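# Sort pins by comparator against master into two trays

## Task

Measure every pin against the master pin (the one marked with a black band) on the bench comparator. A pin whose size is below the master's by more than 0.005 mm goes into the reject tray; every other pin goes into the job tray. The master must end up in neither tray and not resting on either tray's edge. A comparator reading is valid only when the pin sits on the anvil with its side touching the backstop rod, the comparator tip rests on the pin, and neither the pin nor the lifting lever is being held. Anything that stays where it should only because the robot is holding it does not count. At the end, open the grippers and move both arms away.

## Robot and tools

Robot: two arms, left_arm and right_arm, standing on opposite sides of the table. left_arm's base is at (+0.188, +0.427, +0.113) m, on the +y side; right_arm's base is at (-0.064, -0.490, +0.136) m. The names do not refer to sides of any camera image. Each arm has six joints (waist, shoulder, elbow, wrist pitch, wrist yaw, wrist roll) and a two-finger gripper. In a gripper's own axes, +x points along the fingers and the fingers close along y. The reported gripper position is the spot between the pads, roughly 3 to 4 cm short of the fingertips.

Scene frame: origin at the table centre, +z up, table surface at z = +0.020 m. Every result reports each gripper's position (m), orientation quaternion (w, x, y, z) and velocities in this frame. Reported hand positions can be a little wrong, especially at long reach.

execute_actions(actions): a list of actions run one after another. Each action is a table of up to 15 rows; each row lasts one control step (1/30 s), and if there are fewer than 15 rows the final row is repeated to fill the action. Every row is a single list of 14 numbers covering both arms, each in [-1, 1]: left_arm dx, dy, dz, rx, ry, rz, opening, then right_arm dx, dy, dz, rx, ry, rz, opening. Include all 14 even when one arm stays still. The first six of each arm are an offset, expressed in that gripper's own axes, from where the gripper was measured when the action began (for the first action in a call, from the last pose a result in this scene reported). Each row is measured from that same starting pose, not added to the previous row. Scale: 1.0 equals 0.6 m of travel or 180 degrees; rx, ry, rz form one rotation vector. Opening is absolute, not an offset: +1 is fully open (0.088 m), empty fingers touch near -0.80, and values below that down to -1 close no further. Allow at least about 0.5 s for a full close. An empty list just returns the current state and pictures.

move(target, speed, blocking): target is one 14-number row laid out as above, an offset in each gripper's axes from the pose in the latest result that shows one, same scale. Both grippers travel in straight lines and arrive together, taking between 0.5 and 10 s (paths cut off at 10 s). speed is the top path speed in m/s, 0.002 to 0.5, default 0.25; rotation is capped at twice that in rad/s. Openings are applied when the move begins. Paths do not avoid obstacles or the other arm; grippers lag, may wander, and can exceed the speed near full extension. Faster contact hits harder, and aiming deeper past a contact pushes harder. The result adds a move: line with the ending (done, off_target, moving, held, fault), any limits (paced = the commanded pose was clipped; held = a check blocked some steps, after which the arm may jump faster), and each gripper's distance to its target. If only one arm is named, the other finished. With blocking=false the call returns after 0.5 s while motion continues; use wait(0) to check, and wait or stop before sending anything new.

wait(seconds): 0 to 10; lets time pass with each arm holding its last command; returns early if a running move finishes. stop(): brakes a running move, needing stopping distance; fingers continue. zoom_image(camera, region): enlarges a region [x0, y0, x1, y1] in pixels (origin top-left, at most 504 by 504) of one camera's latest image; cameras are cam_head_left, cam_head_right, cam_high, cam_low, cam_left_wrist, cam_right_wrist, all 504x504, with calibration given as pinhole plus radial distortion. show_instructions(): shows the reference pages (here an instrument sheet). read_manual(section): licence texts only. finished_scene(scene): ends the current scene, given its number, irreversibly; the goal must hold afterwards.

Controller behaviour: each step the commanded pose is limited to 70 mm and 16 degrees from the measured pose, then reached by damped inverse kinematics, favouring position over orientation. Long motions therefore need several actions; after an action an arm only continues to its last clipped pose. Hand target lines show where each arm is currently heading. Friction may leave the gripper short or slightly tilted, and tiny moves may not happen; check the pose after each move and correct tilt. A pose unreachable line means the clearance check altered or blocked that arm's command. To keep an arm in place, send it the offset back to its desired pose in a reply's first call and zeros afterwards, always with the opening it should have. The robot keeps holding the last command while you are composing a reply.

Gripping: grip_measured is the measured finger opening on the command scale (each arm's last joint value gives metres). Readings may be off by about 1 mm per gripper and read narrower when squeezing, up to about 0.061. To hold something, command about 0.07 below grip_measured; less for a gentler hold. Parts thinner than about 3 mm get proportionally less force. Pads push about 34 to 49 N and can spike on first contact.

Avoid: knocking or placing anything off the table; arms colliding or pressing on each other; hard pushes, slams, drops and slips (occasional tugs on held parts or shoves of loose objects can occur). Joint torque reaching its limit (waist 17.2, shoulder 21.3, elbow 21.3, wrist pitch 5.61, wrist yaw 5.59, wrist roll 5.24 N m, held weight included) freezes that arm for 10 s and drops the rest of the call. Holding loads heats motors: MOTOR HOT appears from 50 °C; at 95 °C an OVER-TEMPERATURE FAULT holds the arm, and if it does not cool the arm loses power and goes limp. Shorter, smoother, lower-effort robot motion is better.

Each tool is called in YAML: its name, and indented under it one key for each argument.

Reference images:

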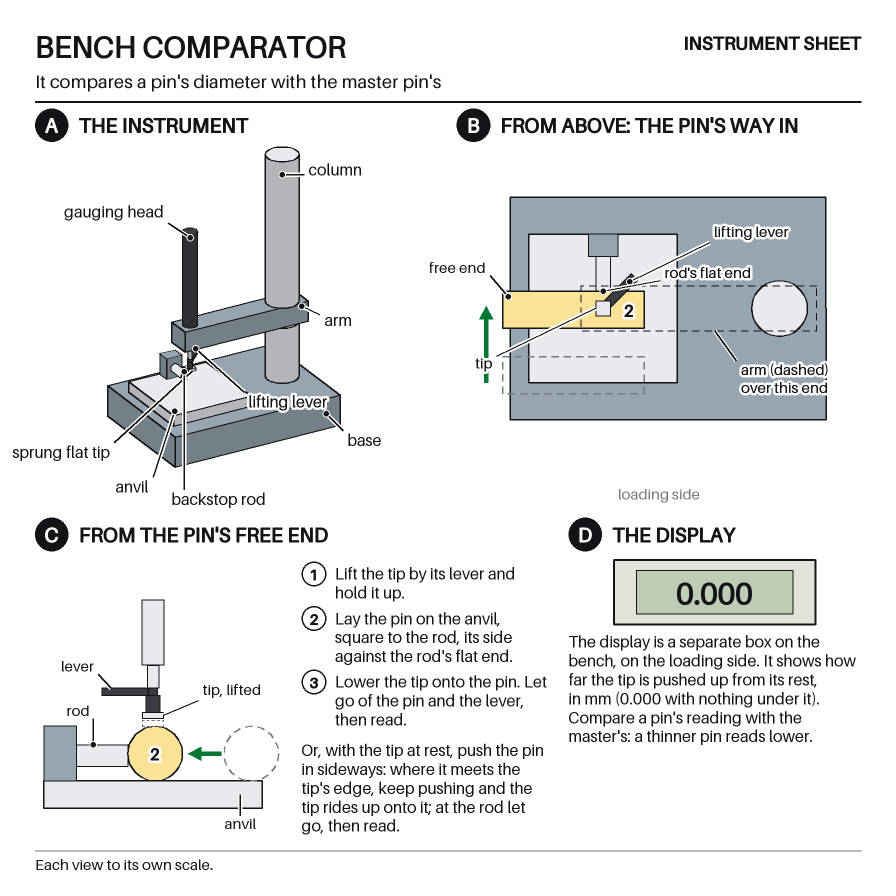

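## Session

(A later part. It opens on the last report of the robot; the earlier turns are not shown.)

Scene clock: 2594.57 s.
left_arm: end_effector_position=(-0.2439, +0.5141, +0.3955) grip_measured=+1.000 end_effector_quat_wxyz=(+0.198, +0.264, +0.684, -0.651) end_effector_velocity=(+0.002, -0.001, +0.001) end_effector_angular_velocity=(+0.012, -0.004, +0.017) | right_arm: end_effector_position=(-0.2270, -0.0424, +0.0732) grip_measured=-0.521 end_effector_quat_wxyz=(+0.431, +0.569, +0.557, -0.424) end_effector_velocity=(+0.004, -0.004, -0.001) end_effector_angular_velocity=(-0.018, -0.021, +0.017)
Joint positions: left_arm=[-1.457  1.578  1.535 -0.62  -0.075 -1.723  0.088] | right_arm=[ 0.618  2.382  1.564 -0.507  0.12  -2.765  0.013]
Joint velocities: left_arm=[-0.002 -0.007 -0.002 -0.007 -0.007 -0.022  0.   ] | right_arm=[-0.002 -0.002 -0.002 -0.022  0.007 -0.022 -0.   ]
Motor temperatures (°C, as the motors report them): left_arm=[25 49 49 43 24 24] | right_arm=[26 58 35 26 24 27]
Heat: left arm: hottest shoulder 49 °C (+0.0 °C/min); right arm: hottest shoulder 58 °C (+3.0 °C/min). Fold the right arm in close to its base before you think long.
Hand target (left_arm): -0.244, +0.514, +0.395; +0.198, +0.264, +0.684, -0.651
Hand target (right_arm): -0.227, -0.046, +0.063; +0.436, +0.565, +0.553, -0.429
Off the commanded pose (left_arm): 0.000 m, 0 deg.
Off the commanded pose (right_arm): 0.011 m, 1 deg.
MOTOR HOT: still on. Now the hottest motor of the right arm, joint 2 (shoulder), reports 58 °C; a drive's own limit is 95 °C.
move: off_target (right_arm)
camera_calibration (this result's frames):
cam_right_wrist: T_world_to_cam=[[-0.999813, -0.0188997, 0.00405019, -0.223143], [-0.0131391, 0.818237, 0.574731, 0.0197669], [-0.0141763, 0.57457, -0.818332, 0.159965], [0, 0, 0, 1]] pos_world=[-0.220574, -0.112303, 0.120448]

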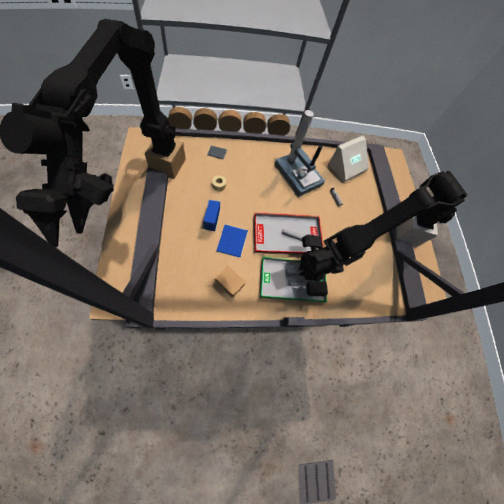

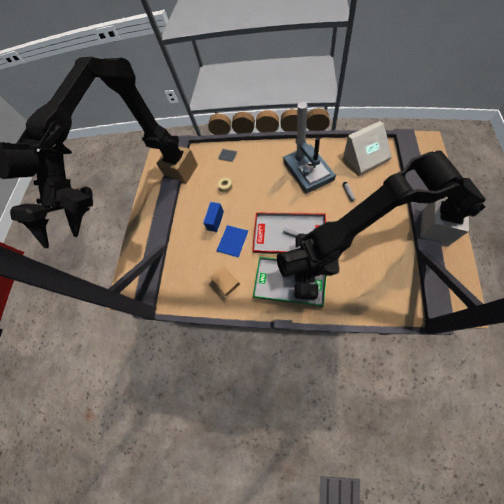

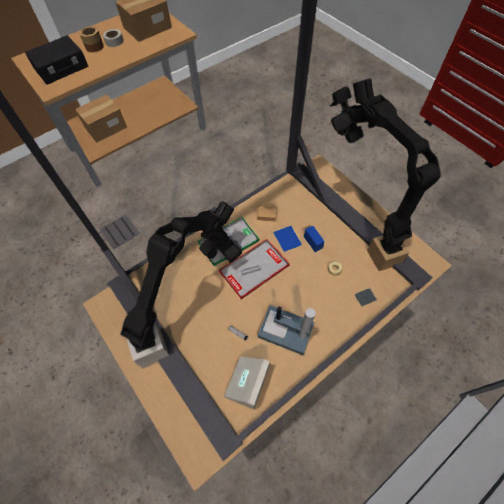

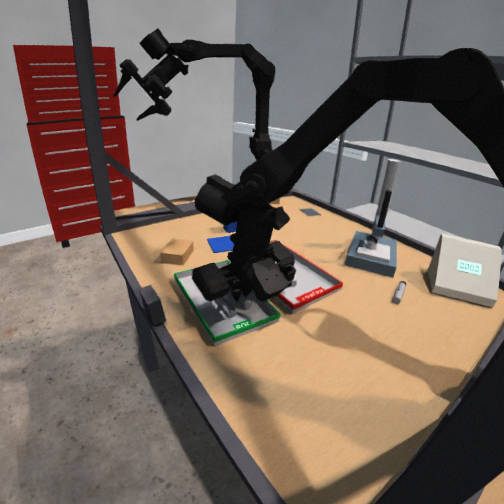

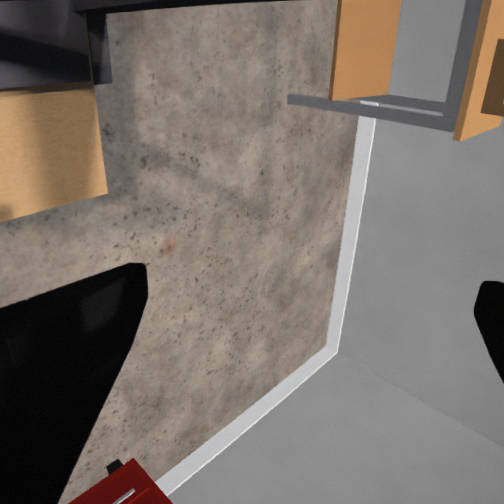

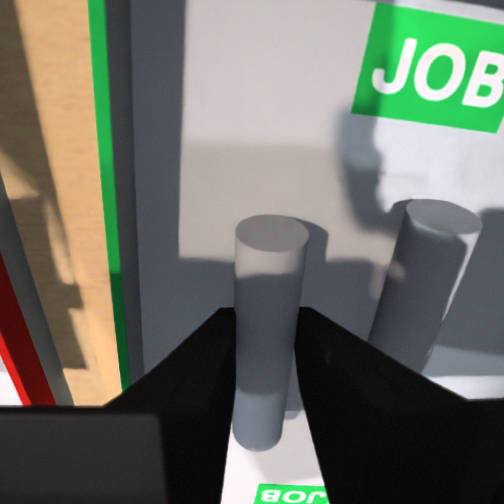

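execute_actions:
  actions:
    - [[0,0,0,0,0,0,1, 0,0,0,0,0,0,-0.45]]
    - [[0,0,0,0,0,0,1, 0,0,0,0,0,0,-0.28]]

Scene clock: 2601.87 s.
left_arm: end_effector_position=(-0.2439, +0.5141, +0.3955) grip_measured=+1.000 end_effector_quat_wxyz=(+0.198, +0.264, +0.684, -0.651) end_effector_velocity=(+0.002, -0.000, -0.001) end_effector_angular_velocity=(-0.000, -0.007, +0.008) | right_arm: end_effector_position=(-0.2270, -0.0424, +0.0732) grip_measured=-0.284 end_effector_quat_wxyz=(+0.431, +0.569, +0.557, -0.424) end_effector_velocity=(-0.000, -0.005, -0.004) end_effector_angular_velocity=(-0.024, +0.011, +0.010)
Joint positions: left_arm=[-1.457  1.578  1.535 -0.62  -0.075 -1.723  0.088] | right_arm=[ 0.618  2.382  1.564 -0.507  0.12  -2.765  0.025]
Joint velocities: left_arm=[-0.002 -0.002 -0.002 -0.007 -0.007 -0.007  0.   ] | right_arm=[-0.002  0.002 -0.007 -0.007 -0.022 -0.007  0.001]
Motor temperatures (°C, as the motors report them): left_arm=[25 49 49 43 24 24] | right_arm=[26 58 35 26 24 27]
Heat: left arm: hottest shoulder 49 °C (+0.0 °C/min); right arm: hottest shoulder 58 °C (+1.0 °C/min). Fold the right arm in close to its base before you think long.
Hand target (left_arm): -0.244, +0.514, +0.395; +0.198, +0.264, +0.684, -0.651
Hand target (right_arm): -0.227, -0.042, +0.073; +0.431, +0.569, +0.557, -0.424
Off the commanded pose (left_arm): 0.000 m, 0 deg.
Off the commanded pose (right_arm): 0.000 m, 0 deg.
MOTOR HOT: still on. Now the hottest motor of the right arm, joint 2 (shoulder), reports 58 °C; a drive's own limit is 95 °C.
camera_calibration (this result's frames):
cam_right_wrist: T_world_to_cam=[[-0.999813, -0.0188997, 0.00405019, -0.223143], [-0.0131391, 0.818237, 0.574731, 0.0197669], [-0.0141763, 0.57457, -0.818332, 0.159965], [0, 0, 0, 1]] pos_world=[-0.220574, -0.112303, 0.120448]

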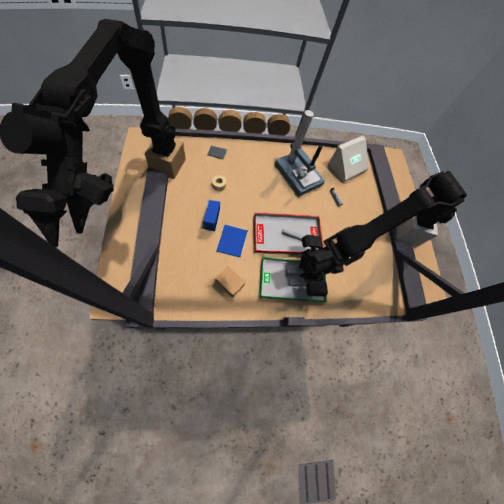

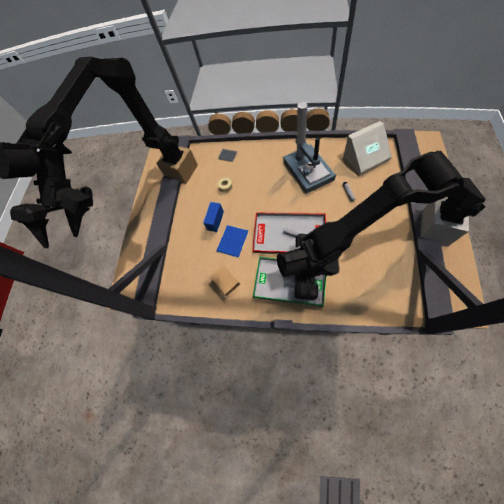

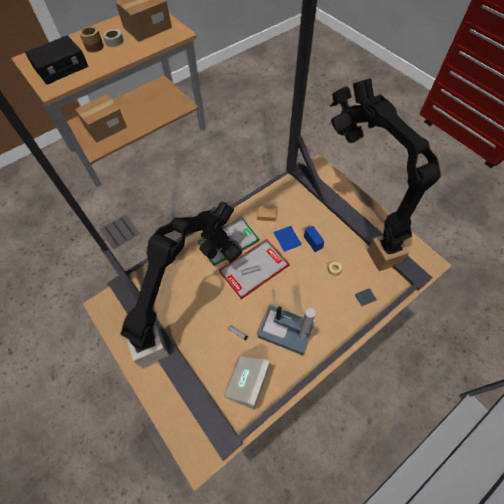

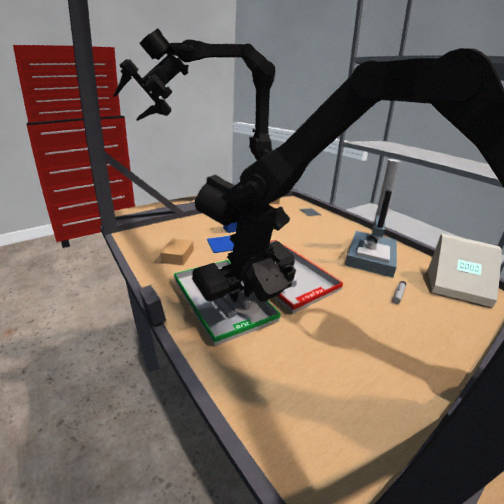

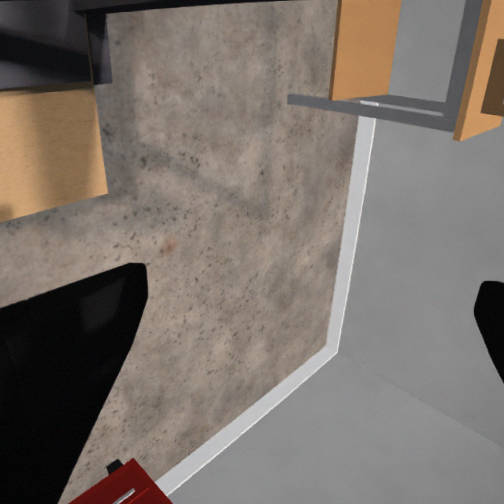

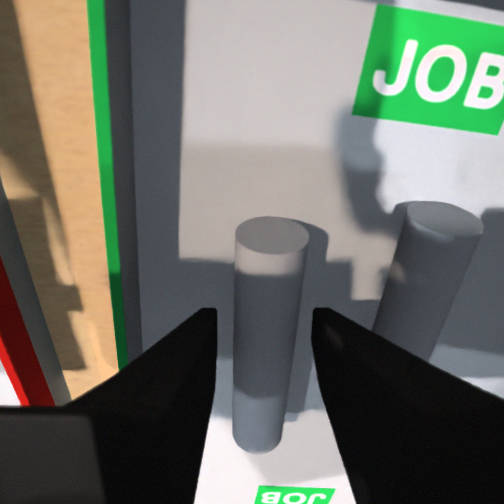

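move:
  target: [0,0,0,0,0,0,1, -0.115,0.003,-0.030,0,0,0,-0.28]
  speed: 0.2

Scene clock: 2607.90 s.
left_arm: end_effector_position=(-0.2439, +0.5141, +0.3955) grip_measured=+1.000 end_effector_quat_wxyz=(+0.198, +0.264, +0.684, -0.651) end_effector_velocity=(+0.002, -0.001, -0.004) end_effector_angular_velocity=(+0.008, -0.023, +0.017) | right_arm: end_effector_position=(-0.2251, -0.0473, +0.1350) grip_measured=-0.282 end_effector_quat_wxyz=(+0.439, +0.567, +0.551, -0.427) end_effector_velocity=(+0.000, -0.000, +0.001) end_effector_angular_velocity=(-0.006, +0.000, +0.020)
Joint positions: left_arm=[-1.457  1.578  1.535 -0.62  -0.075 -1.723  0.088] | right_arm=[ 0.618  2.264  1.632 -0.714  0.12  -2.765  0.025]
Joint velocities: left_arm=[-0.002  0.002  0.002 -0.022 -0.007 -0.022  0.   ] | right_arm=[-0.002 -0.002  0.002 -0.007 -0.007 -0.022 -0.   ]
Motor temperatures (°C, as the motors report them): left_arm=[25 49 49 43 24 24] | right_arm=[26 59 35 26 24 27]
Heat: left arm: hottest shoulder 49 °C (+0.0 °C/min); right arm: hottest shoulder 59 °C (+1.0 °C/min). Fold the right arm in close to its base before you think long.
Hand target (left_arm): -0.244, +0.514, +0.395; +0.198, +0.264, +0.684, -0.651
Hand target (right_arm): -0.226, -0.044, +0.145; +0.431, +0.569, +0.557, -0.424
Off the commanded pose (left_arm): 0.000 m, 0 deg.
Off the commanded pose (right_arm): 0.010 m, 1 deg.
MOTOR HOT: still on. Now the hottest motor of the right arm, joint 2 (shoulder), reports 59 °C; a drive's own limit is 95 °C.
move: off_target (right_arm)
camera_calibration (this result's frames):
cam_right_wrist: T_world_to_cam=[[-0.999815, -0.0188942, -0.00348817, -0.220491], [-0.0176198, 0.82925, 0.5586, -0.0100346], [-0.00766176, 0.558558, -0.82943, 0.215531], [0, 0, 0, 1]] pos_world=[-0.218976, -0.116231, 0.183604]

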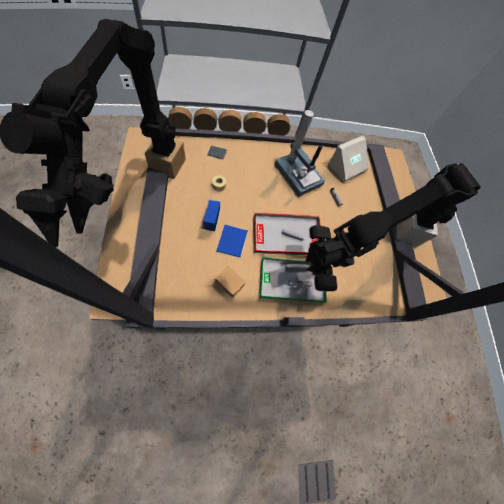

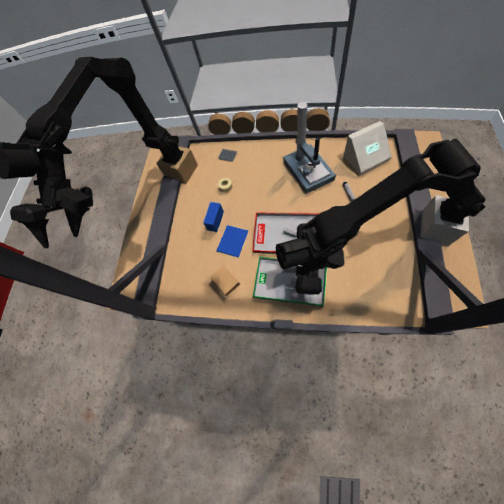

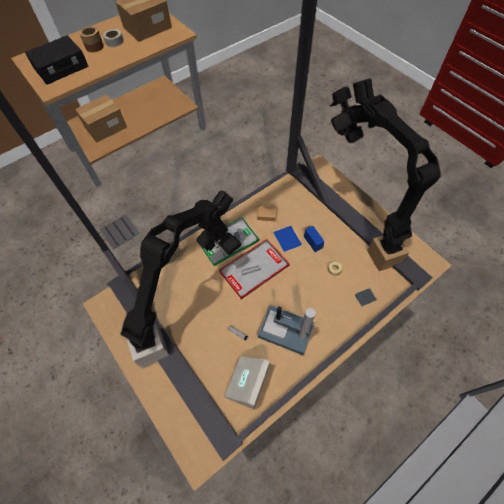

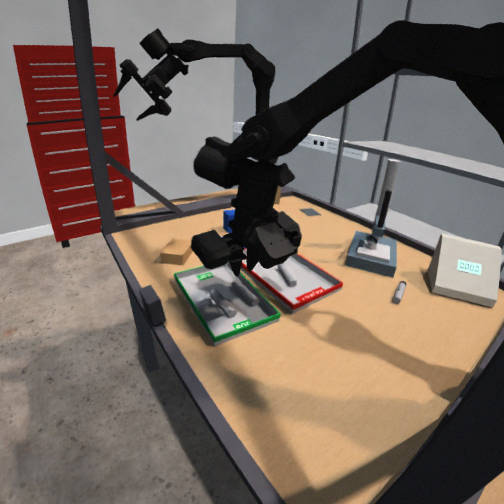

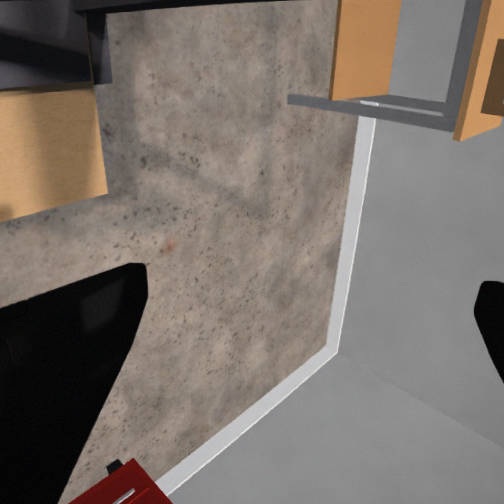

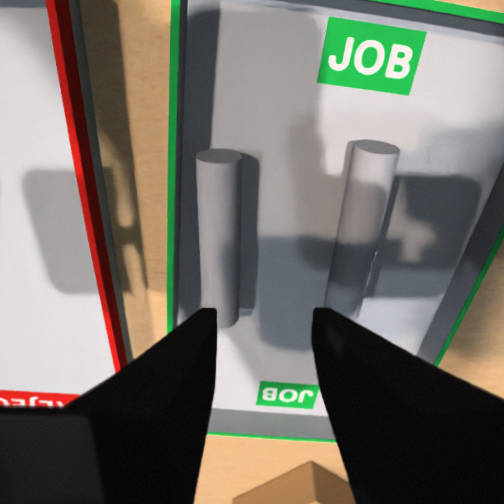

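move:
  target: [0,0,0,0,0,0,1, -0.1595,0.230,0.409,0.3227,-0.009,0.0833,0.5]
  speed: 0.3

Scene clock: 2625.93 s.
left_arm: end_effector_position=(-0.2439, +0.5141, +0.3955) grip_measured=+1.000 end_effector_quat_wxyz=(+0.198, +0.264, +0.684, -0.651) end_effector_velocity=(+0.004, +0.001, -0.004) end_effector_angular_velocity=(-0.006, -0.022, -0.013) | right_arm: end_effector_position=(-0.0912, -0.3071, +0.1693) grip_measured=+0.498 end_effector_quat_wxyz=(+0.170, +0.764, +0.198, -0.590) end_effector_velocity=(+0.001, -0.002, +0.001) end_effector_angular_velocity=(-0.002, +0.007, -0.000)
Joint positions: left_arm=[-1.457  1.578  1.535 -0.62  -0.075 -1.723  0.088] | right_arm=[ 0.58   1.305  0.606 -0.853  0.25  -1.755  0.063]
Joint velocities: left_arm=[-0.002 -0.002 -0.002 -0.022  0.007  0.007  0.   ] | right_arm=[-0.007 -0.012 -0.002 -0.007 -0.007 -0.007 -0.   ]
Motor temperatures (°C, as the motors report them): left_arm=[25 49 49 43 24 24] | right_arm=[26 63 36 26 24 27]
Heat: left arm: hottest shoulder 49 °C (+0.0 °C/min); right arm: hottest shoulder 63 °C (+4.0 °C/min). Fold the right arm in close to its base before you think long.
Hand target (left_arm): -0.244, +0.514, +0.395; +0.198, +0.264, +0.684, -0.651
Hand target (right_arm): -0.089, -0.310, +0.169; +0.167, +0.766, +0.194, -0.590
Off the commanded pose (left_arm): 0.000 m, 0 deg.
Off the commanded pose (right_arm): 0.003 m, 1 deg.
MOTOR HOT: still on. Now the hottest motor of the right arm, joint 2 (shoulder), reports 63 °C; a drive's own limit is 95 °C.
move: done
camera_calibration (this result's frames):
cam_right_wrist: T_world_to_cam=[[-0.525703, 0.850656, -0.00443631, 0.218997], [0.706108, 0.439269, 0.555386, 0.135391], [0.474392, 0.288836, -0.831581, 0.351691], [0, 0, 0, 1]] pos_world=[-0.147313, -0.347346, 0.218237]

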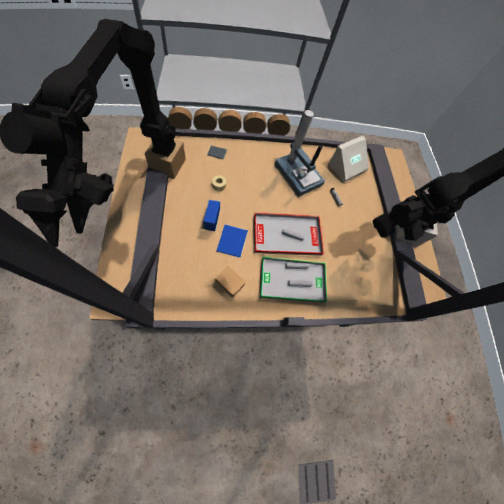

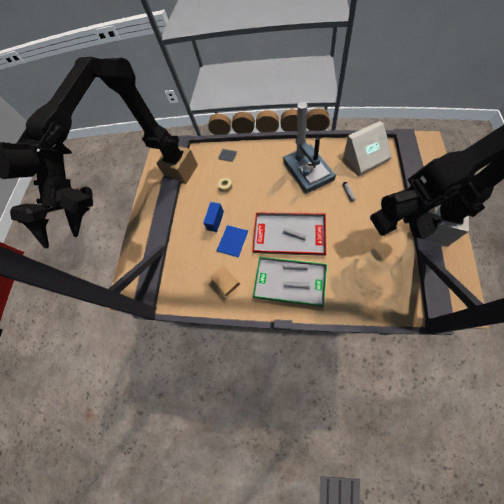

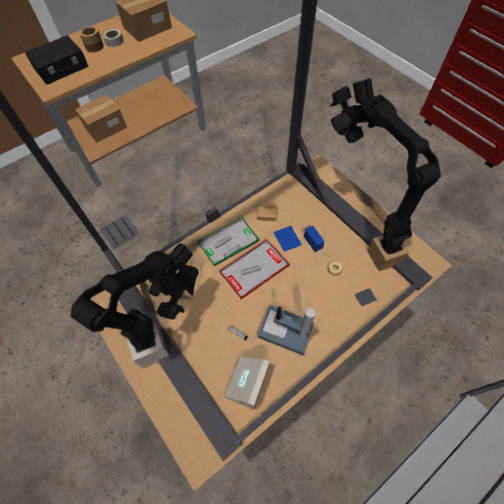

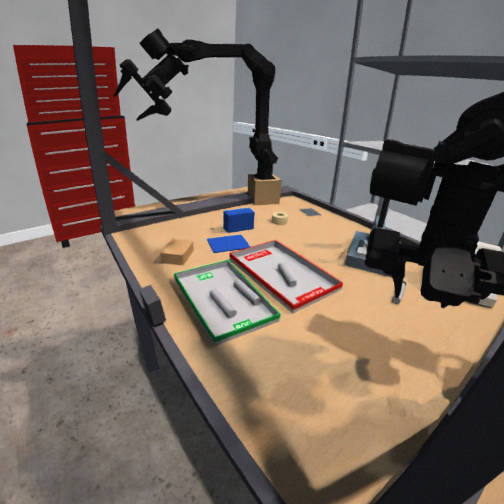

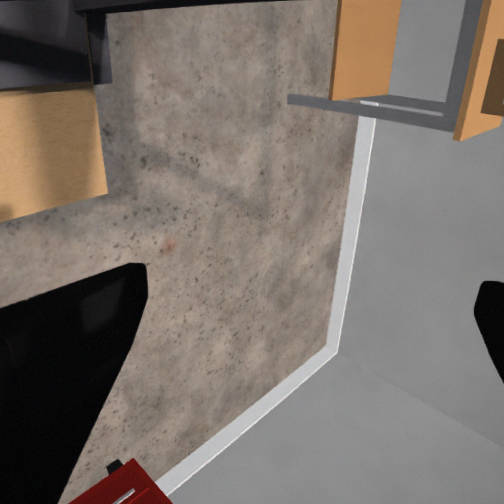

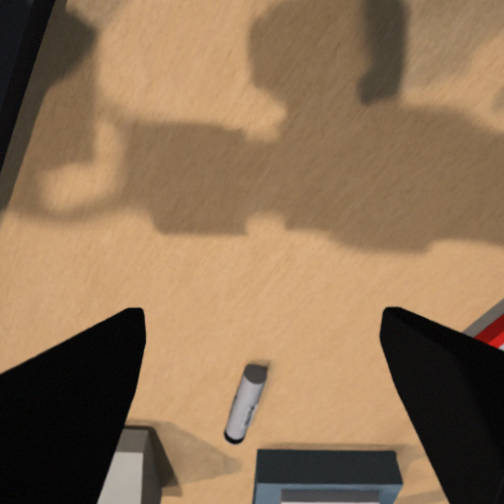

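zoom_image:
  camera: "cam_head_left"
  region: [240,180,360,310]

Region (240, 180, 360, 310) of cam_head_left's 504x504 image, scaled by 3.877, with more detail than that image has; it fills the left 465 columns of this view, and the rest is white.

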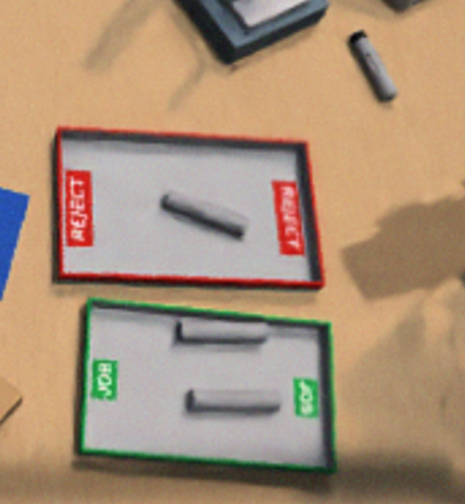

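finished_scene:
  scene: 1

The scene is finished: the task was done.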